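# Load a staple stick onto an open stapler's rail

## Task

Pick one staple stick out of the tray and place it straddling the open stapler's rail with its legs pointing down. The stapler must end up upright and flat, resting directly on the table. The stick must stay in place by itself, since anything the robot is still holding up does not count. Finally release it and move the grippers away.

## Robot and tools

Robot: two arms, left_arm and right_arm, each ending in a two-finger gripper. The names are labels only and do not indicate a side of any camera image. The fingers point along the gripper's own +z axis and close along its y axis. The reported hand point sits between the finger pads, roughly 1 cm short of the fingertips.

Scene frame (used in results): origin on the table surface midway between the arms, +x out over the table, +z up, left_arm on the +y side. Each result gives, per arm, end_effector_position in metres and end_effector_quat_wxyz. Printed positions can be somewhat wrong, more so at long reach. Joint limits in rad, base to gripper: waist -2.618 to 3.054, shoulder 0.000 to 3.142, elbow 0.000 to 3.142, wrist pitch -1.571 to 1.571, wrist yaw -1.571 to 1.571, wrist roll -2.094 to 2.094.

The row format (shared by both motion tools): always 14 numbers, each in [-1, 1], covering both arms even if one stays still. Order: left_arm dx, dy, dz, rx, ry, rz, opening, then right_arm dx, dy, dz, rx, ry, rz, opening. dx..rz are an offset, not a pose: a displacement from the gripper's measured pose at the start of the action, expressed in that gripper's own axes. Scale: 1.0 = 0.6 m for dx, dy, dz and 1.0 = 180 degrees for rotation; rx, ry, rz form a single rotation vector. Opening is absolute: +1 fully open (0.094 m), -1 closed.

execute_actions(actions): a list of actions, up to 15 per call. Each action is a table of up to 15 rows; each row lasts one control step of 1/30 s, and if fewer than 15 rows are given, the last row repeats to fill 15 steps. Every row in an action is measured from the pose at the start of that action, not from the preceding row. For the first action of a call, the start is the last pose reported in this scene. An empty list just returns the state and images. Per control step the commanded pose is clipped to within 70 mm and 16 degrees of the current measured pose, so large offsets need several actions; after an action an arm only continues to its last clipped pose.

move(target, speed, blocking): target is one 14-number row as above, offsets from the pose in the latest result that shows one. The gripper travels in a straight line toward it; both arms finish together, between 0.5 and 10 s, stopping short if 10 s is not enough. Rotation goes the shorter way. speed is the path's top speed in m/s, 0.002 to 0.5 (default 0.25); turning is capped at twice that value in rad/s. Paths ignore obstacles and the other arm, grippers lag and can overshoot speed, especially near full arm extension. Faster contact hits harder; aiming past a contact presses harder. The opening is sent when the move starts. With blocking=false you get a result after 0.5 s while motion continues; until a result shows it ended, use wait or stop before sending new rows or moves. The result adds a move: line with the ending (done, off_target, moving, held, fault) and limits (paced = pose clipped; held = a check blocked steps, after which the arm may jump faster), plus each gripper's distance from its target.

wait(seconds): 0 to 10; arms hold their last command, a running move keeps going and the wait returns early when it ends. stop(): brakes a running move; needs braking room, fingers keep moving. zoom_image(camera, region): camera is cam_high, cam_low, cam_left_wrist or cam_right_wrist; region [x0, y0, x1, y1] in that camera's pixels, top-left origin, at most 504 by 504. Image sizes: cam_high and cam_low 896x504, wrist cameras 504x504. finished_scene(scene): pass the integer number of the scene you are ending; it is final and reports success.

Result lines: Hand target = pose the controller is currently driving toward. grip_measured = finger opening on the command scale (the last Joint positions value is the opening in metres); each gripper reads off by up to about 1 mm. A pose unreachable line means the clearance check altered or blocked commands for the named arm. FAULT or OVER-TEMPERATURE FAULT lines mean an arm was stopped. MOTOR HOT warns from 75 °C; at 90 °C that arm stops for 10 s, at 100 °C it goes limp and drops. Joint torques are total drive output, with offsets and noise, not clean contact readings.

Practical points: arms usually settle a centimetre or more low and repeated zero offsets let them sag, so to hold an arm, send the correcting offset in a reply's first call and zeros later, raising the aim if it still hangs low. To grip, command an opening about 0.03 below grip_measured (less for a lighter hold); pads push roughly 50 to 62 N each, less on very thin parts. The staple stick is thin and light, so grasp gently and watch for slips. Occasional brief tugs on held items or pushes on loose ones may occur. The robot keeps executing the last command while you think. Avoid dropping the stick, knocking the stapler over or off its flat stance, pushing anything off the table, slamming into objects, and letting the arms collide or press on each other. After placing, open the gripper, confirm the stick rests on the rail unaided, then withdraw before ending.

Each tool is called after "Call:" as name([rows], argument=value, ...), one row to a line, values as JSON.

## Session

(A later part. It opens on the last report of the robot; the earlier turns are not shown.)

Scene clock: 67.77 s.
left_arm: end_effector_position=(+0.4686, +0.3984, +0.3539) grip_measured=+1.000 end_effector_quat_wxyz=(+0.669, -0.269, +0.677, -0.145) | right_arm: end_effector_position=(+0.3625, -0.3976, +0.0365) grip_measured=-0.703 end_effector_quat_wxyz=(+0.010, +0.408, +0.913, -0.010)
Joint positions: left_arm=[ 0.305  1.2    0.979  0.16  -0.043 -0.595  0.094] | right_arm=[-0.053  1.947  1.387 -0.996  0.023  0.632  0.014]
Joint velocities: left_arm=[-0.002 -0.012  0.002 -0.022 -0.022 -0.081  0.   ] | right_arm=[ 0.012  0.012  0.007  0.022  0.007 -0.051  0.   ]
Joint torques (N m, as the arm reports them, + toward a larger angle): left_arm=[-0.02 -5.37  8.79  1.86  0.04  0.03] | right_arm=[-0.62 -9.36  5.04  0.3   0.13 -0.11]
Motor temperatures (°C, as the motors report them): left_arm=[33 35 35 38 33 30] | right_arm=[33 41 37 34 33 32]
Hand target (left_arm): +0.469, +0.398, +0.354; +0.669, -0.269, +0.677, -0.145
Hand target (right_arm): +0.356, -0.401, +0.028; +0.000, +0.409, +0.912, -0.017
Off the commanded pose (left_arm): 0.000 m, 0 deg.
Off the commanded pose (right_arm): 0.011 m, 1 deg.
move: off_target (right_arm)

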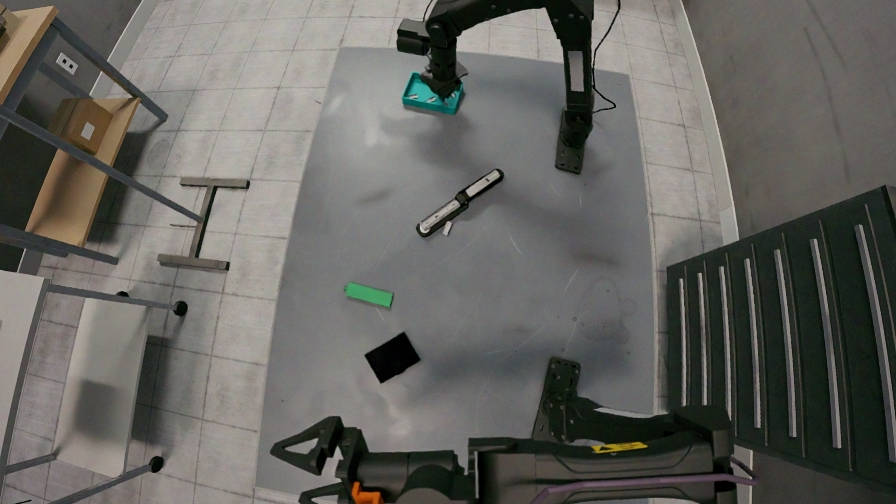

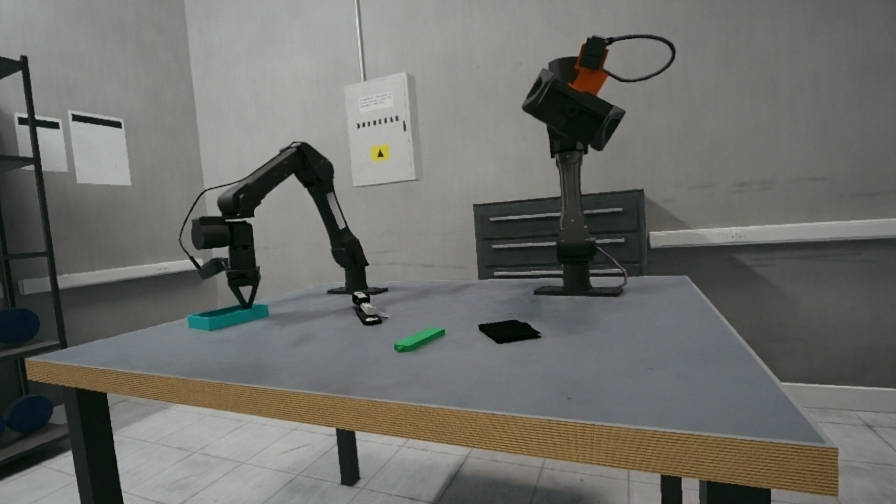

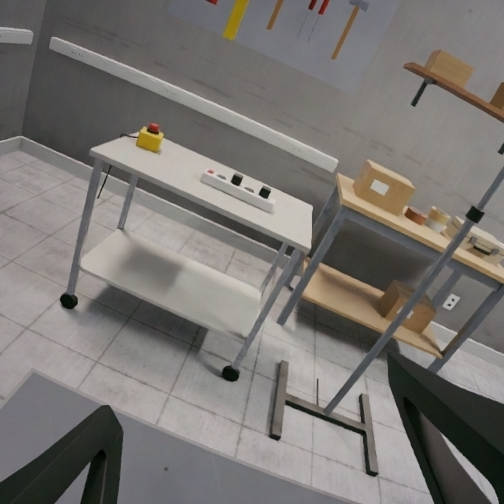

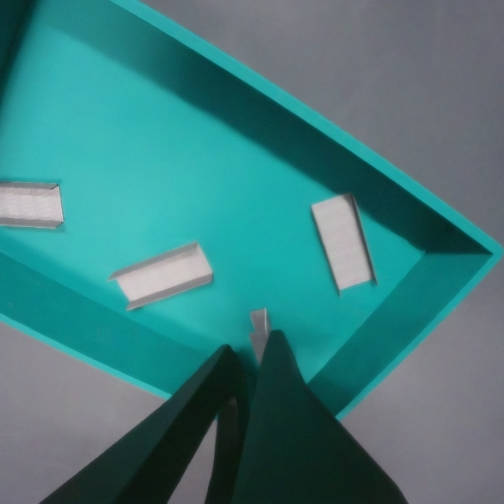

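Back 5 mm by pitch, then shoulder descent.

Call:
move(target=[0,0,0,0,0,0,1,0.012,-0.009,0,0.007,0.009,0,-0.66], speed=0.02)

Call:
move(target=[0,0,0,0,0,0,1,0.003,-0.003,0.028,0.009,0.012,0,-0.66], speed=0.015)

Scene clock: 69.00 s.
left_arm: end_effector_position=(+0.4686, +0.3984, +0.3539) grip_measured=+1.000 end_effector_quat_wxyz=(+0.669, -0.269, +0.677, -0.145) | right_arm: end_effector_position=(+0.3569, -0.3964, +0.0365) grip_measured=-0.663 end_effector_quat_wxyz=(-0.001, +0.408, +0.913, -0.012)
Joint positions: left_arm=[ 0.305  1.2    0.979  0.16  -0.043 -0.595  0.094] | right_arm=[-0.053  1.947  1.387 -1.019  0.023  0.632  0.016]
Joint velocities: left_arm=[-0.002  0.012  0.002 -0.022 -0.007  0.022  0.   ] | right_arm=[-0.007 -0.007 -0.002  0.051 -0.022 -0.051  0.001]
Joint torques (N m, as the arm reports them, + toward a larger angle): left_arm=[ 0.08 -5.39  8.83  1.89  0.04  0.04] | right_arm=[ -0.09 -10.25   6.64   0.05   0.02  -0.02]
Motor temperatures (°C, as the motors report them): left_arm=[33 35 35 38 33 30] | right_arm=[33 41 37 34 33 32]
Hand target (left_arm): +0.469, +0.398, +0.354; +0.669, -0.269, +0.677, -0.145
Hand target (right_arm): +0.354, -0.396, +0.036; -0.007, +0.409, +0.913, -0.014
Off the commanded pose (left_arm): 0.000 m, 0 deg.
Off the commanded pose (right_arm): 0.003 m, 1 deg.
move: done

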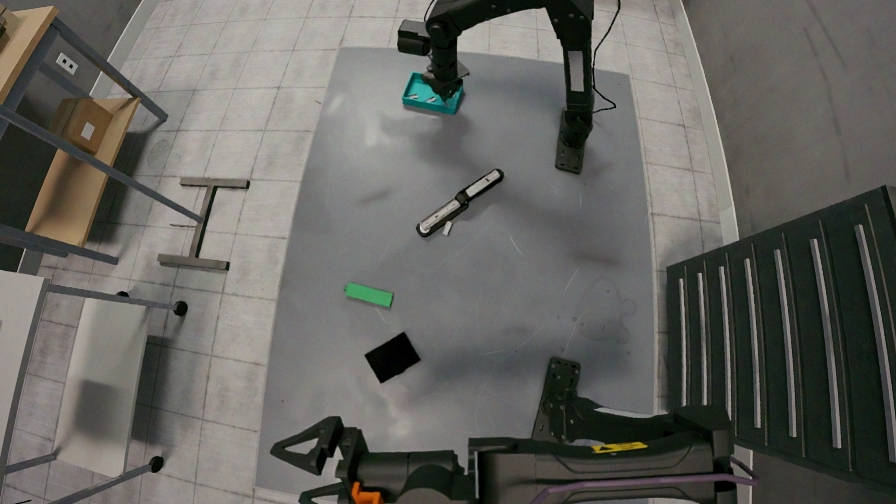

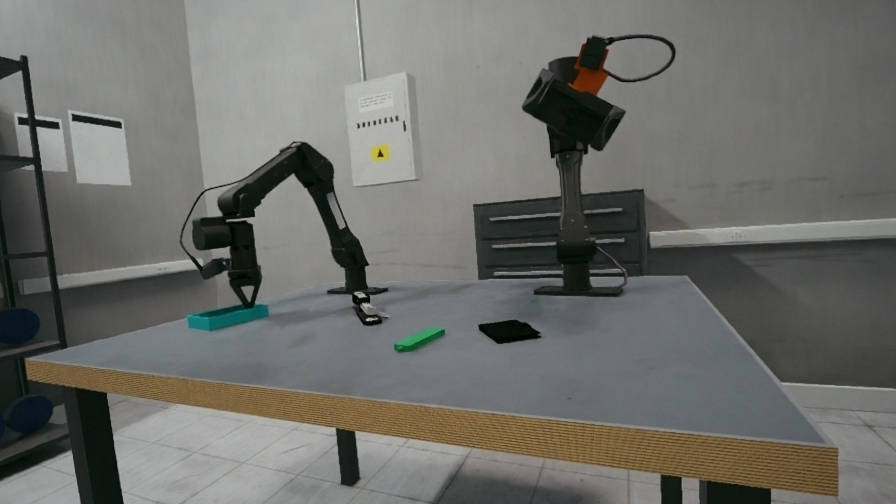

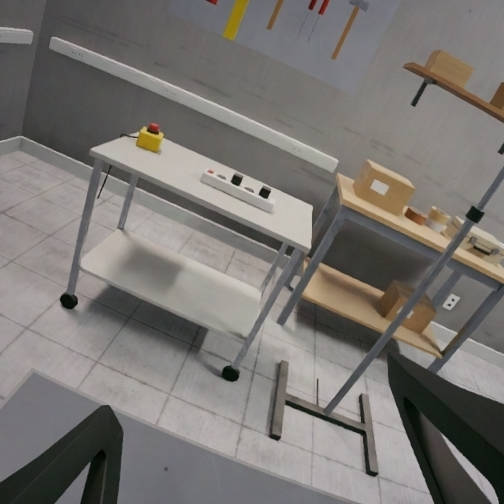

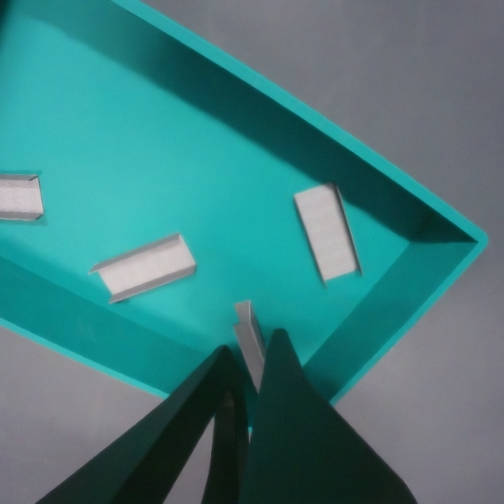

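Scene clock: 70.80 s.
left_arm: end_effector_position=(+0.4686, +0.3984, +0.3539) grip_measured=+1.000 end_effector_quat_wxyz=(+0.669, -0.269, +0.677, -0.145) | right_arm: end_effector_position=(+0.3550, -0.3958, +0.0289) grip_measured=-0.663 end_effector_quat_wxyz=(-0.013, +0.408, +0.913, -0.014)
Joint positions: left_arm=[ 0.305  1.2    0.979  0.16  -0.043 -0.595  0.094] | right_arm=[-0.053  1.97   1.387 -1.019  0.022  0.632  0.016]
Joint velocities: left_arm=[ 0.007  0.017  0.002 -0.022  0.007  0.022  0.   ] | right_arm=[-0.002 -0.007 -0.007  0.022 -0.022 -0.037  0.   ]
Joint torques (N m, as the arm reports them, + toward a larger angle): left_arm=[-0.06 -5.47  8.92  1.87 -0.04 -0.03] | right_arm=[-0.07 -7.5   6.92  0.16  0.05 -0.04]
Motor temperatures (°C, as the motors report them): left_arm=[33 35 35 38 33 30] | right_arm=[33 41 37 34 33 32]
Hand target (left_arm): +0.469, +0.398, +0.354; +0.669, -0.269, +0.677, -0.145
Hand target (right_arm): +0.354, -0.397, +0.020; -0.024, +0.408, +0.912, -0.017
Off the commanded pose (left_arm): 0.000 m, 0 deg.
Off the commanded pose (right_arm): 0.009 m, 1 deg.
move: done

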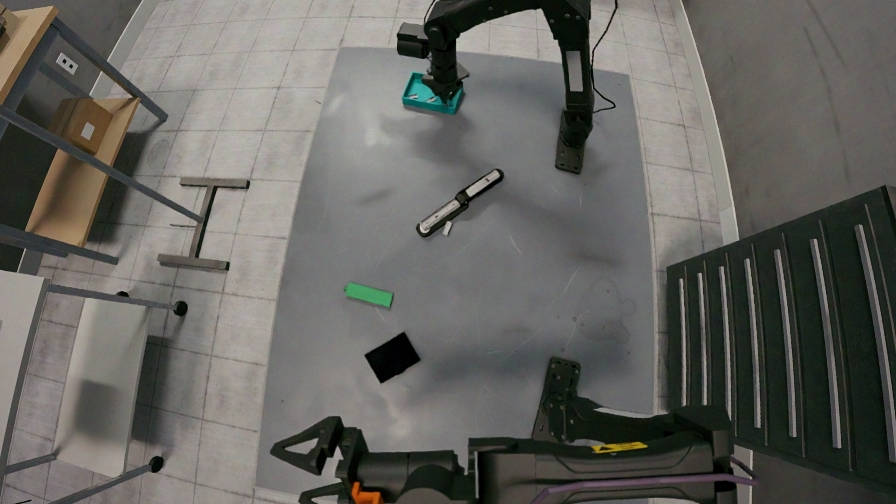

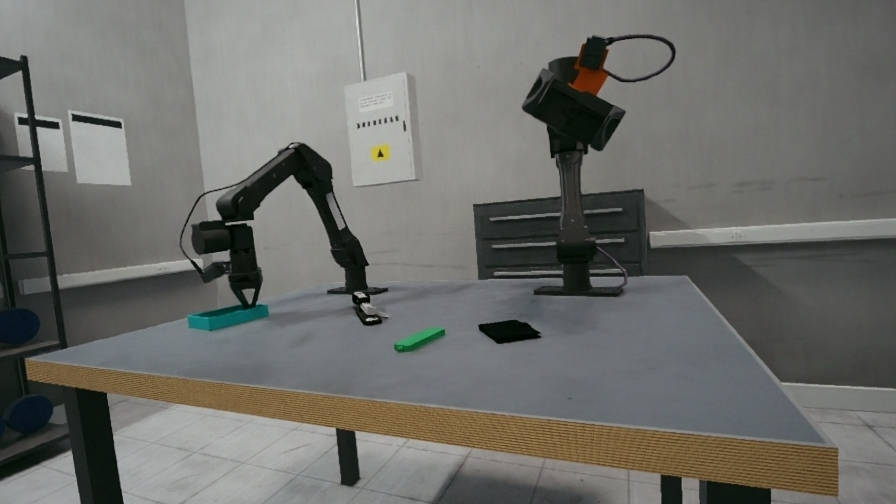

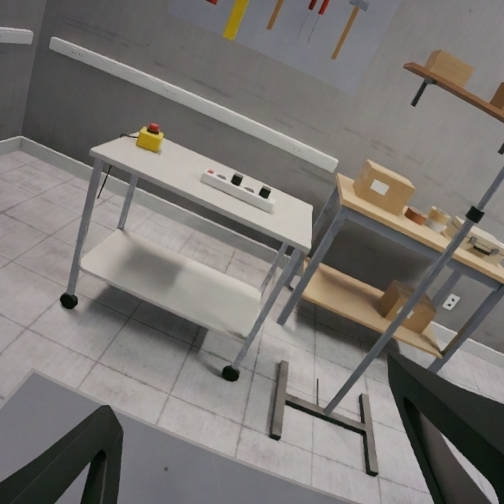

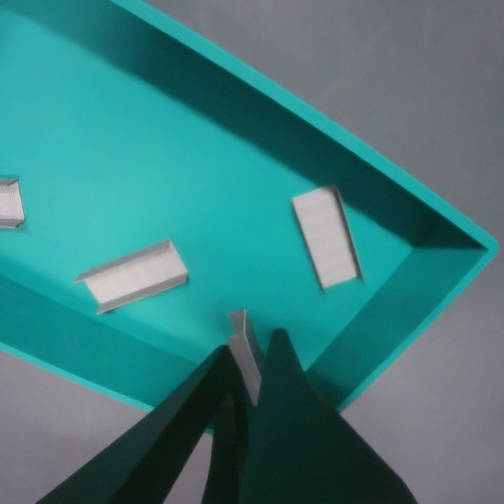

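Call:
move(target=[0,0,0,0,0,0,1,-0.008,0.005,0.018,0.001,0.001,0,-0.74], speed=0.012)

Scene clock: 72.27 s.
left_arm: end_effector_position=(+0.4686, +0.3984, +0.3539) grip_measured=+1.000 end_effector_quat_wxyz=(+0.669, -0.269, +0.677, -0.145) | right_arm: end_effector_position=(+0.3584, -0.3932, +0.0218) grip_measured=-0.738 end_effector_quat_wxyz=(-0.016, +0.408, +0.913, -0.005)
Joint positions: left_arm=[ 0.305  1.2    0.979  0.16  -0.043 -0.595  0.094] | right_arm=[-0.053  1.991  1.389 -1.001  0.004  0.632  0.012]
Joint velocities: left_arm=[-0.007 -0.012 -0.017  0.022 -0.007 -0.037  0.   ] | right_arm=[ 0.002  0.007  0.007 -0.007 -0.037 -0.022  0.   ]
Joint torques (N m, as the arm reports them, + toward a larger angle): left_arm=[-0.07 -5.47  8.99  1.9  -0.01  0.02] | right_arm=[-0.15 -9.08  6.96  0.22  0.21 -0.04]
Motor temperatures (°C, as the motors report them): left_arm=[33 35 35 38 33 30] | right_arm=[33 41 37 34 33 32]
Hand target (left_arm): +0.469, +0.398, +0.354; +0.669, -0.269, +0.677, -0.145
Hand target (right_arm): +0.360, -0.398, +0.018; -0.015, +0.408, +0.913, -0.015
Off the commanded pose (left_arm): 0.000 m, 0 deg.
Off the commanded pose (right_arm): 0.006 m, 1 deg.
move: done

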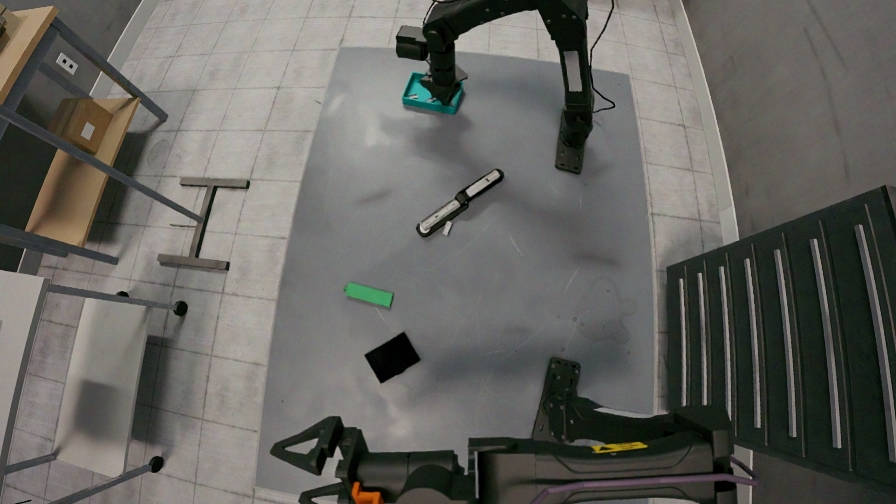

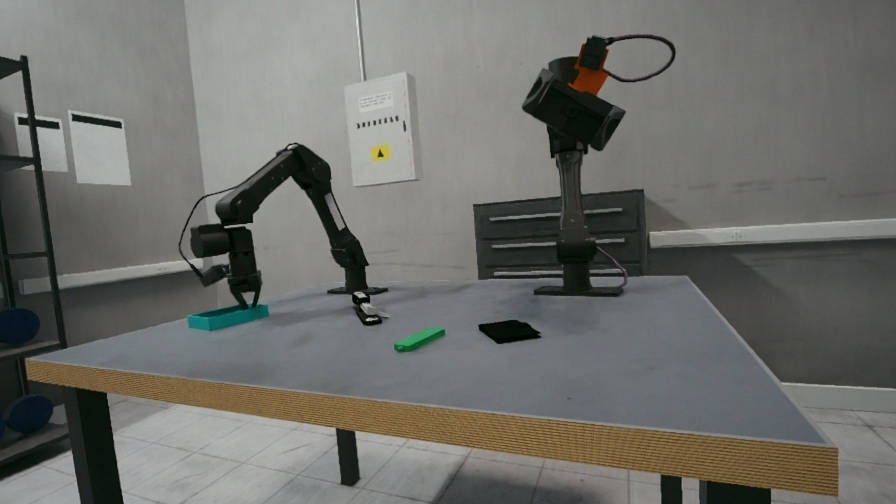

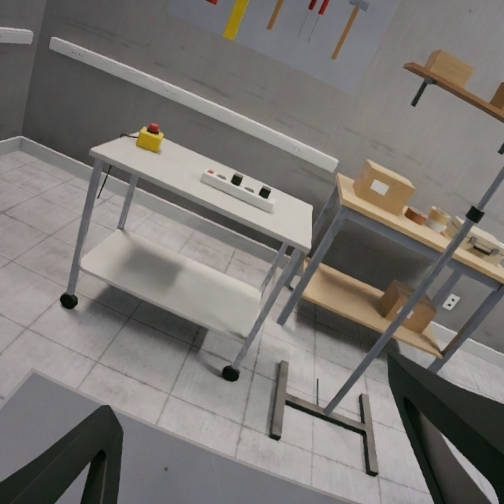

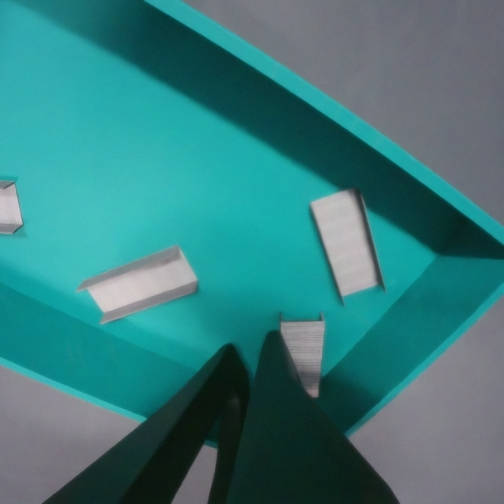

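Call:
move(target=[0,0,0,0,0,0,1,-0.01,0.005,-0.06,0,0,0,-0.74], speed=0.04)

Call:
zoom_image(camera="cam_right_wrist", region=[180,170,420,410])

Scene clock: 73.77 s.
left_arm: end_effector_position=(+0.4686, +0.3984, +0.3539) grip_measured=+1.000 end_effector_quat_wxyz=(+0.669, -0.269, +0.677, -0.145) | right_arm: end_effector_position=(+0.3573, -0.3930, +0.0455) grip_measured=-0.738 end_effector_quat_wxyz=(-0.033, +0.408, +0.912, -0.009)
Joint positions: left_arm=[ 0.305  1.2    0.979  0.16  -0.043 -0.595  0.094] | right_arm=[-0.053  1.991  1.484 -1.132  0.004  0.632  0.012]
Joint velocities: left_arm=[-0.002  0.002  0.002 -0.022  0.022  0.037  0.   ] | right_arm=[-0.002  0.007  0.032  0.051 -0.051 -0.022  0.   ]
Joint torques (N m, as the arm reports them, + toward a larger angle): left_arm=[-0.05 -5.43  8.93  1.87 -0.04  0.07] | right_arm=[ -0.32 -11.76   9.31  -0.02   0.05  -0.05]
Motor temperatures (°C, as the motors report them): left_arm=[33 35 36 39 33 30] | right_arm=[33 41 37 34 33 32]
Hand target (left_arm): +0.469, +0.398, +0.354; +0.669, -0.269, +0.677, -0.145
Hand target (right_arm): +0.365, -0.396, +0.058; -0.016, +0.408, +0.913, -0.006
Off the commanded pose (left_arm): 0.000 m, 0 deg.
Off the commanded pose (right_arm): 0.015 m, 2 deg.
move: off_target (right_arm)

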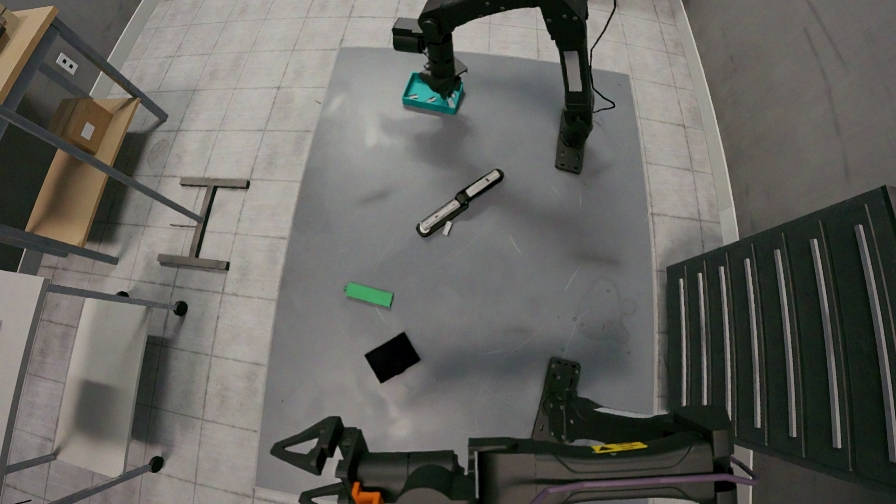

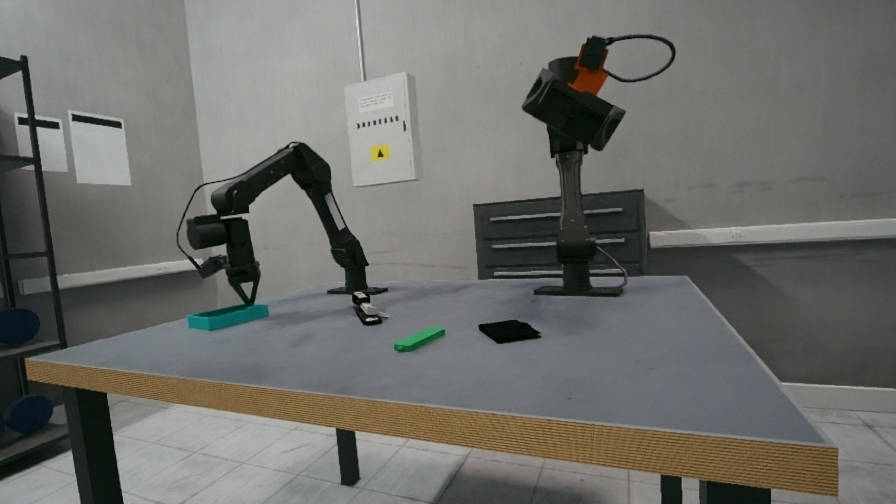

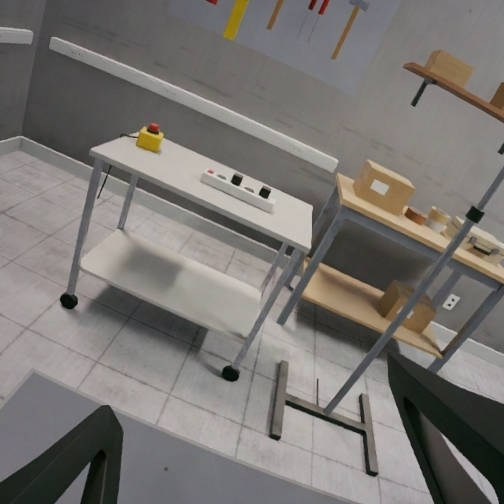

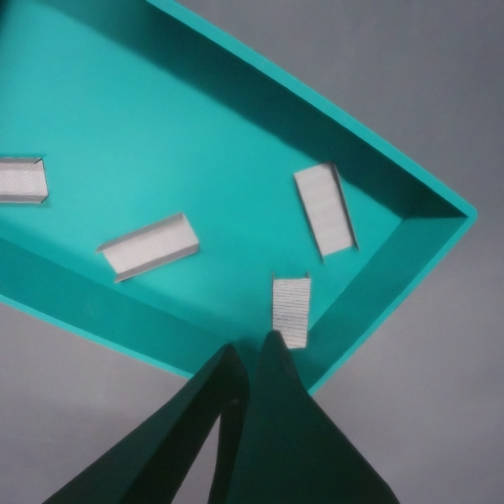

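Region (180, 170, 420, 410) of cam_right_wrist's 504x504 image, scaled by 2.100, with more detail than that image has.

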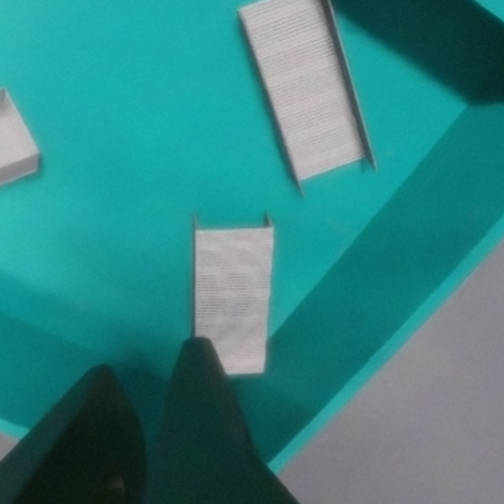

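Call:
move(target=[0,0,0,0,0,0,1,-0.004,-0.016,0,0.11,0.04,0,-1], speed=0.1)

Call:
move(target=[0,0,0,0,0,0,1,-0.004,0.008,0.028,0,0,0,-1], speed=0.02)

Scene clock: 76.33 s.
left_arm: end_effector_position=(+0.4686, +0.3984, +0.3539) grip_measured=+1.000 end_effector_quat_wxyz=(+0.669, -0.269, +0.677, -0.145) | right_arm: end_effector_position=(+0.3441, -0.3991, +0.0405) grip_measured=-0.985 end_effector_quat_wxyz=(-0.171, +0.397, +0.892, -0.130)
Joint positions: left_arm=[ 0.305  1.2    0.979  0.16  -0.043 -0.595  0.094] | right_arm=[ 0.002  2.281  1.832 -1.528  0.158  0.716  0.001]
Joint velocities: left_arm=[ 0.022  0.007  0.002 -0.022  0.007 -0.007  0.   ] | right_arm=[-0.007  0.007 -0.007 -0.007 -0.066 -0.037  0.001]
Joint torques (N m, as the arm reports them, + toward a larger angle): left_arm=[-0.16 -5.37  8.9   1.85 -0.01  0.03] | right_arm=[  0.75 -11.94   8.81  -0.67   0.28   0.07]
Motor temperatures (°C, as the motors report them): left_arm=[33 35 36 39 33 30] | right_arm=[33 41 38 34 33 32]
Hand target (left_arm): +0.469, +0.398, +0.354; +0.669, -0.269, +0.677, -0.145
Hand target (right_arm): +0.351, -0.401, +0.045; -0.159, +0.396, +0.893, -0.139
Off the commanded pose (left_arm): 0.000 m, 0 deg.
Off the commanded pose (right_arm): 0.010 m, 2 deg.
move: done

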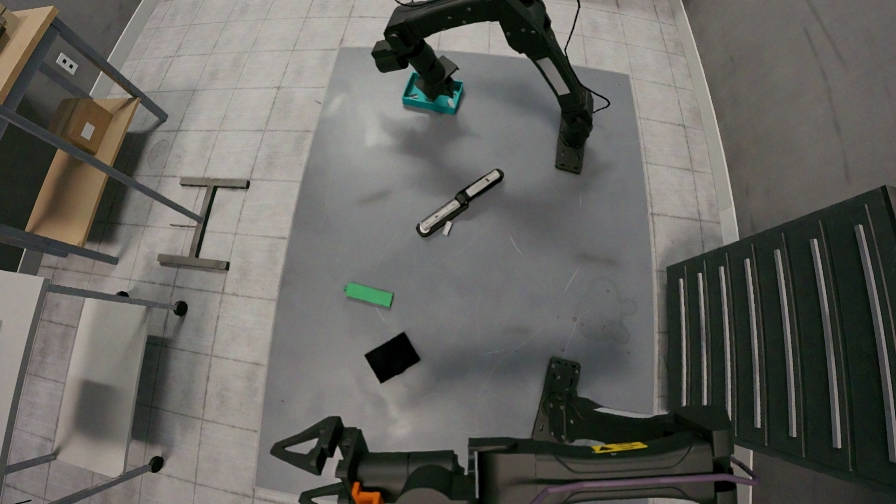

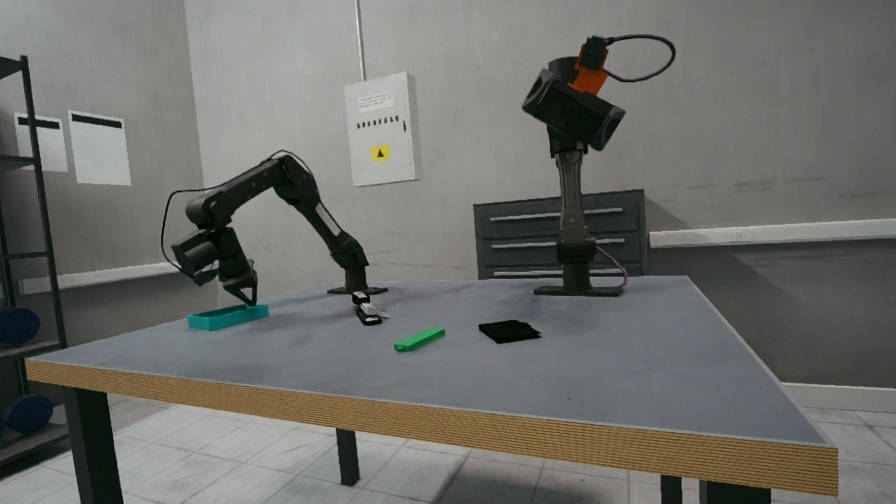

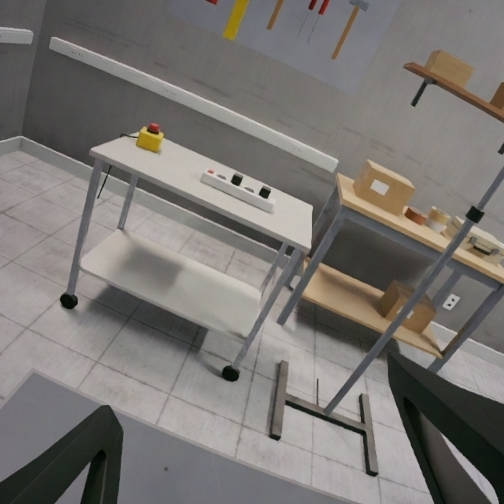

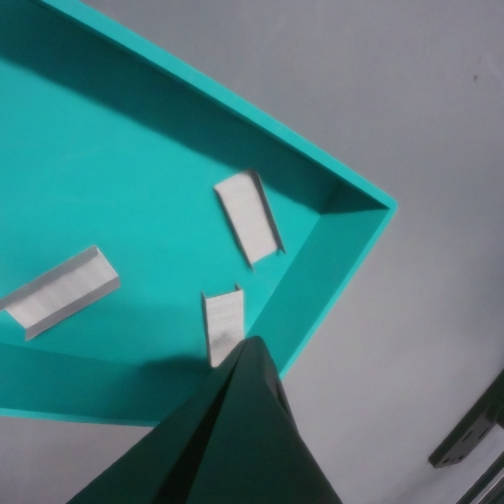

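Scene clock: 77.47 s.
left_arm: end_effector_position=(+0.4686, +0.3984, +0.3539) grip_measured=+1.000 end_effector_quat_wxyz=(+0.669, -0.269, +0.677, -0.145) | right_arm: end_effector_position=(+0.3469, -0.3996, +0.0306) grip_measured=-0.985 end_effector_quat_wxyz=(-0.162, +0.399, +0.894, -0.127)
Joint positions: left_arm=[ 0.305  1.2    0.979  0.16  -0.043 -0.595  0.094] | right_arm=[ 0.002  2.281  1.799 -1.475  0.158  0.716  0.001]
Joint velocities: left_arm=[-0.007 -0.012  0.007 -0.022 -0.022 -0.022  0.   ] | right_arm=[-0.002 -0.017  0.012  0.037 -0.051  0.037  0.   ]
Joint torques (N m, as the arm reports them, + toward a larger angle): left_arm=[ 0.06 -5.1   8.91  1.88  0.02  0.02] | right_arm=[ -0.19 -11.75   4.16  -0.48   0.13  -0.07]
Motor temperatures (°C, as the motors report them): left_arm=[33 35 36 39 33 30] | right_arm=[33 41 37 34 33 32]
Hand target (left_arm): +0.469, +0.398, +0.354; +0.669, -0.269, +0.677, -0.145
Hand target (right_arm): +0.342, -0.399, +0.023; -0.172, +0.397, +0.892, -0.130
Off the commanded pose (left_arm): 0.000 m, 0 deg.
Off the commanded pose (right_arm): 0.009 m, 1 deg.
move: done

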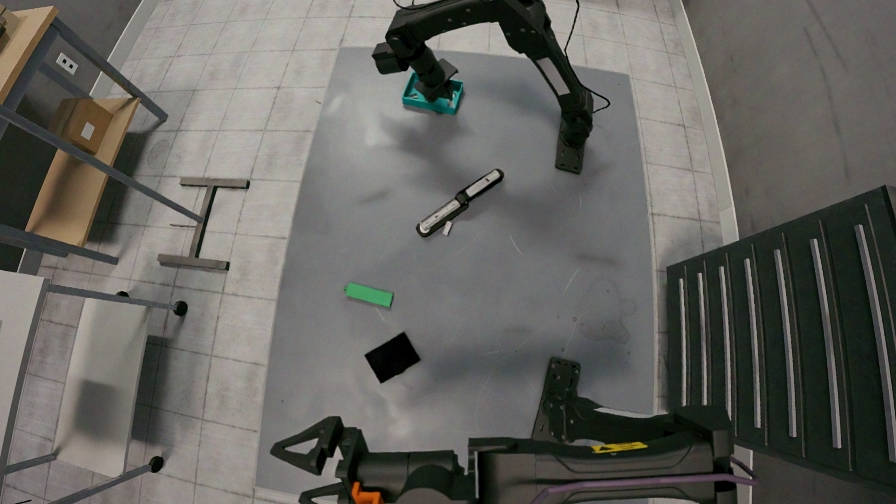

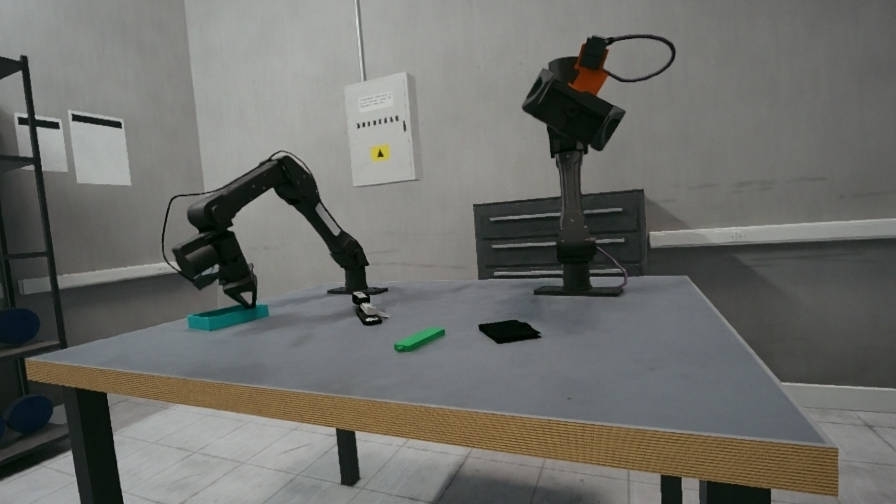

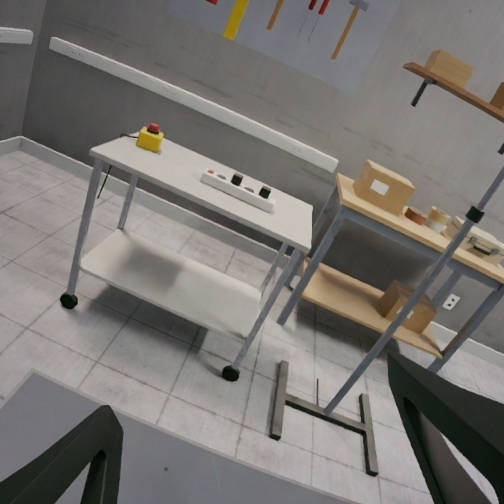

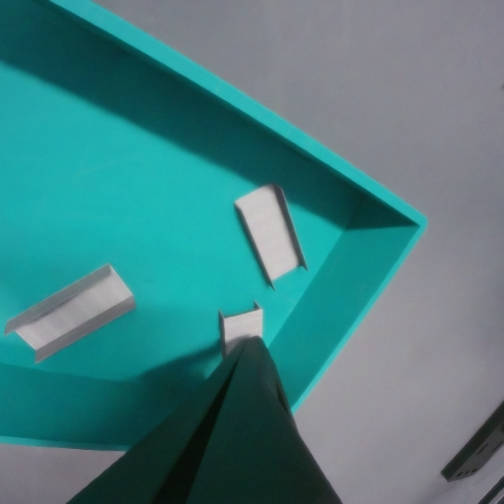

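Call:
move(target=[0,0,0,0,0,0,1,-0.002,0.008,0.026,0,0,0,-1], speed=0.015)

Call:
move(target=[0,0,0,0,0,0,1,-0.05,0.028,-0.01,0,0,0,-1], speed=0.02)

Scene clock: 78.90 s.
left_arm: end_effector_position=(+0.4686, +0.3984, +0.3539) grip_measured=+1.000 end_effector_quat_wxyz=(+0.669, -0.269, +0.677, -0.145) | right_arm: end_effector_position=(+0.3496, -0.4000, +0.0237) grip_measured=-0.985 end_effector_quat_wxyz=(-0.153, +0.400, +0.895, -0.125)
Joint positions: left_arm=[ 0.305  1.2    0.979  0.16  -0.043 -0.595  0.094] | right_arm=[ 0.002  2.281  1.778 -1.436  0.158  0.716  0.001]
Joint velocities: left_arm=[ 0.002  0.002  0.007 -0.022  0.037 -0.066  0.   ] | right_arm=[-0.007 -0.012 -0.007 -0.007 -0.007  0.037 -0.   ]
Joint torques (N m, as the arm reports them, + toward a larger angle): left_arm=[-0.18 -5.38  8.97  1.88 -0.02  0.04] | right_arm=[  0.09 -11.69   3.75  -0.29   0.11  -0.03]
Motor temperatures (°C, as the motors report them): left_arm=[33 35 36 39 33 30] | right_arm=[33 41 37 34 33 32]
Hand target (left_arm): +0.469, +0.398, +0.354; +0.669, -0.269, +0.677, -0.145
Hand target (right_arm): +0.345, -0.399, +0.015; -0.162, +0.399, +0.894, -0.127
Off the commanded pose (left_arm): 0.000 m, 0 deg.
Off the commanded pose (right_arm): 0.011 m, 1 deg.
move: off_target (right_arm)

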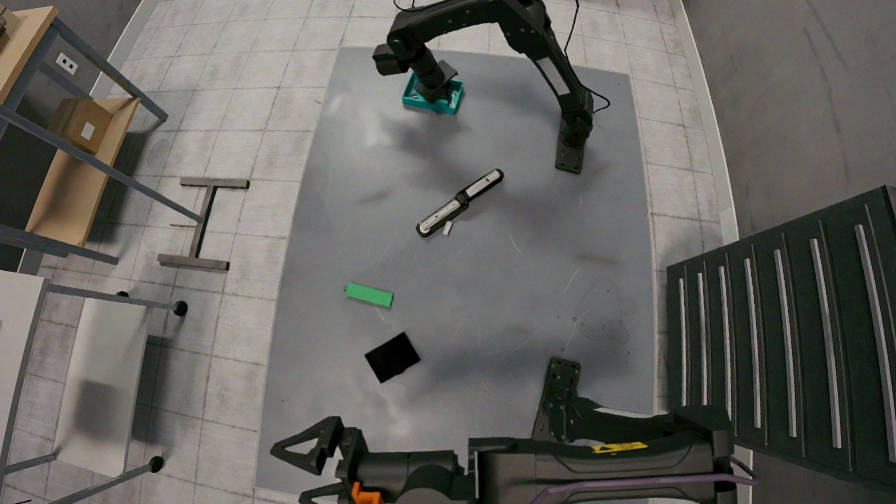

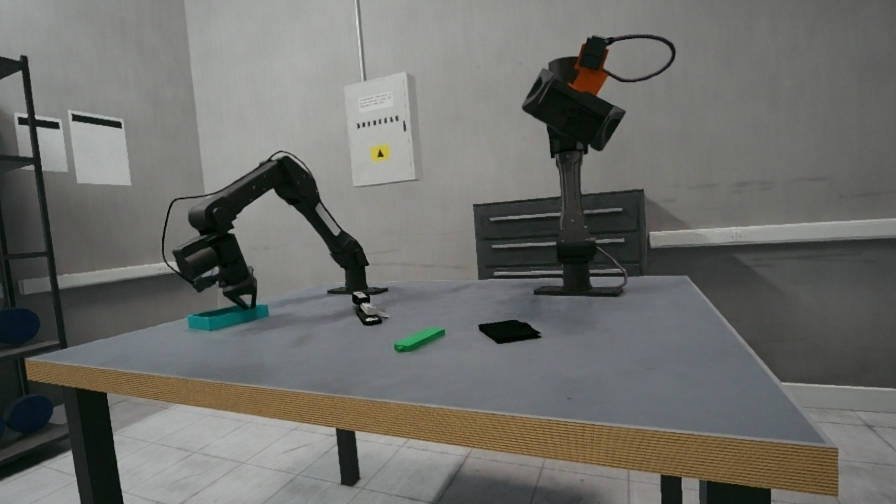

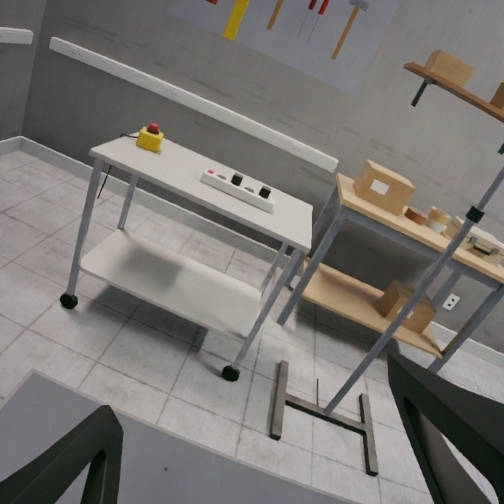

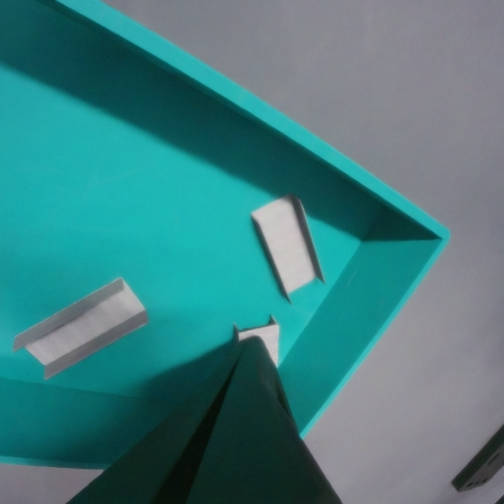

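Scene clock: 80.87 s.
left_arm: end_effector_position=(+0.4686, +0.3984, +0.3539) grip_measured=+1.000 end_effector_quat_wxyz=(+0.669, -0.269, +0.677, -0.145) | right_arm: end_effector_position=(+0.3724, -0.4035, +0.0182) grip_measured=-0.985 end_effector_quat_wxyz=(-0.168, +0.394, +0.895, -0.128)
Joint positions: left_arm=[ 0.305  1.2    0.979  0.16  -0.043 -0.595  0.094] | right_arm=[ 0.002  2.418  1.986 -1.535  0.158  0.706  0.001]
Joint velocities: left_arm=[-0.007 -0.002 -0.007  0.007 -0.022  0.007  0.   ] | right_arm=[ 0.002  0.002 -0.002 -0.051 -0.022 -0.007 -0.001]
Joint torques (N m, as the arm reports them, + toward a larger angle): left_arm=[-0.17 -5.55  8.85  1.86 -0.02  0.01] | right_arm=[ -1.16 -12.38   8.6   -0.48   0.15  -0.06]
Motor temperatures (°C, as the motors report them): left_arm=[33 35 36 39 33 30] | right_arm=[33 41 37 34 33 32]
Hand target (left_arm): +0.469, +0.398, +0.354; +0.669, -0.269, +0.677, -0.145
Hand target (right_arm): +0.381, -0.411, +0.018; -0.153, +0.400, +0.895, -0.125
Off the commanded pose (left_arm): 0.000 m, 0 deg.
Off the commanded pose (right_arm): 0.012 m, 2 deg.
move: off_target (right_arm)

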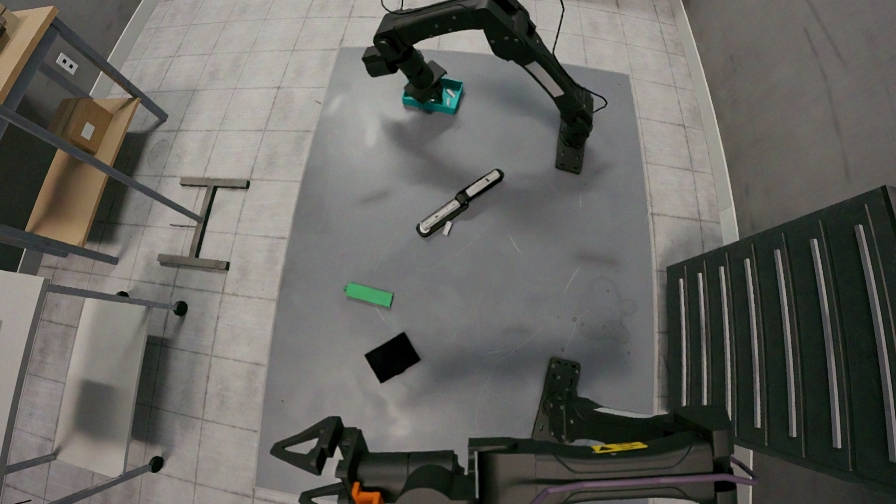

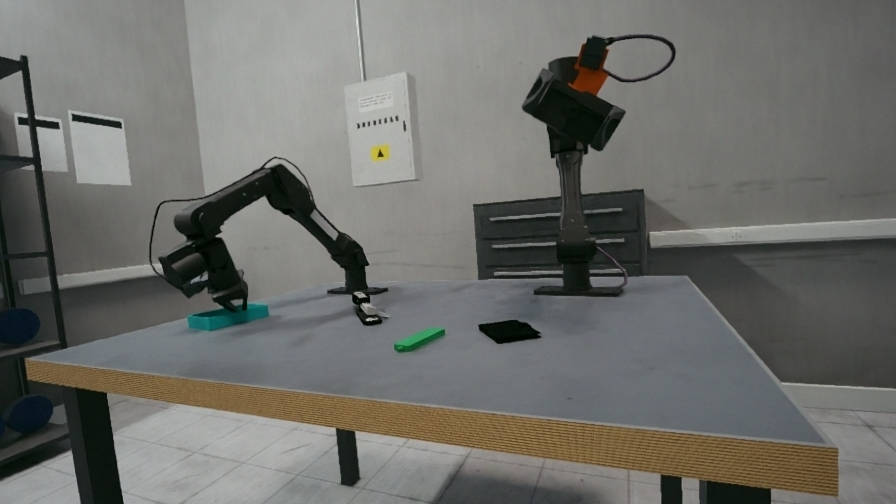

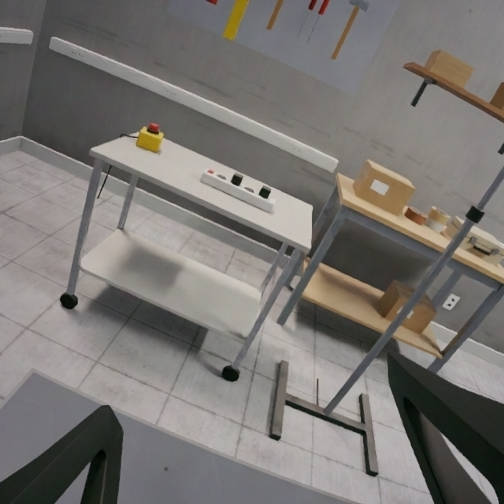

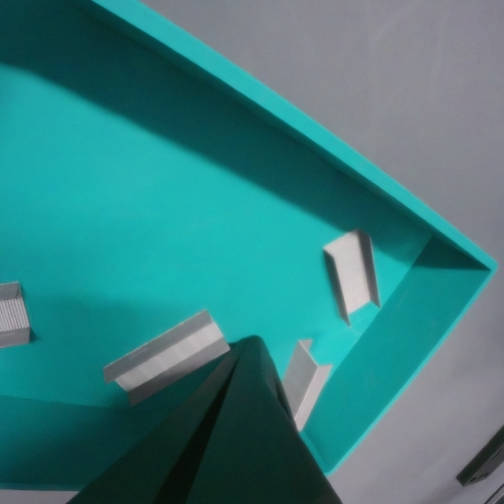

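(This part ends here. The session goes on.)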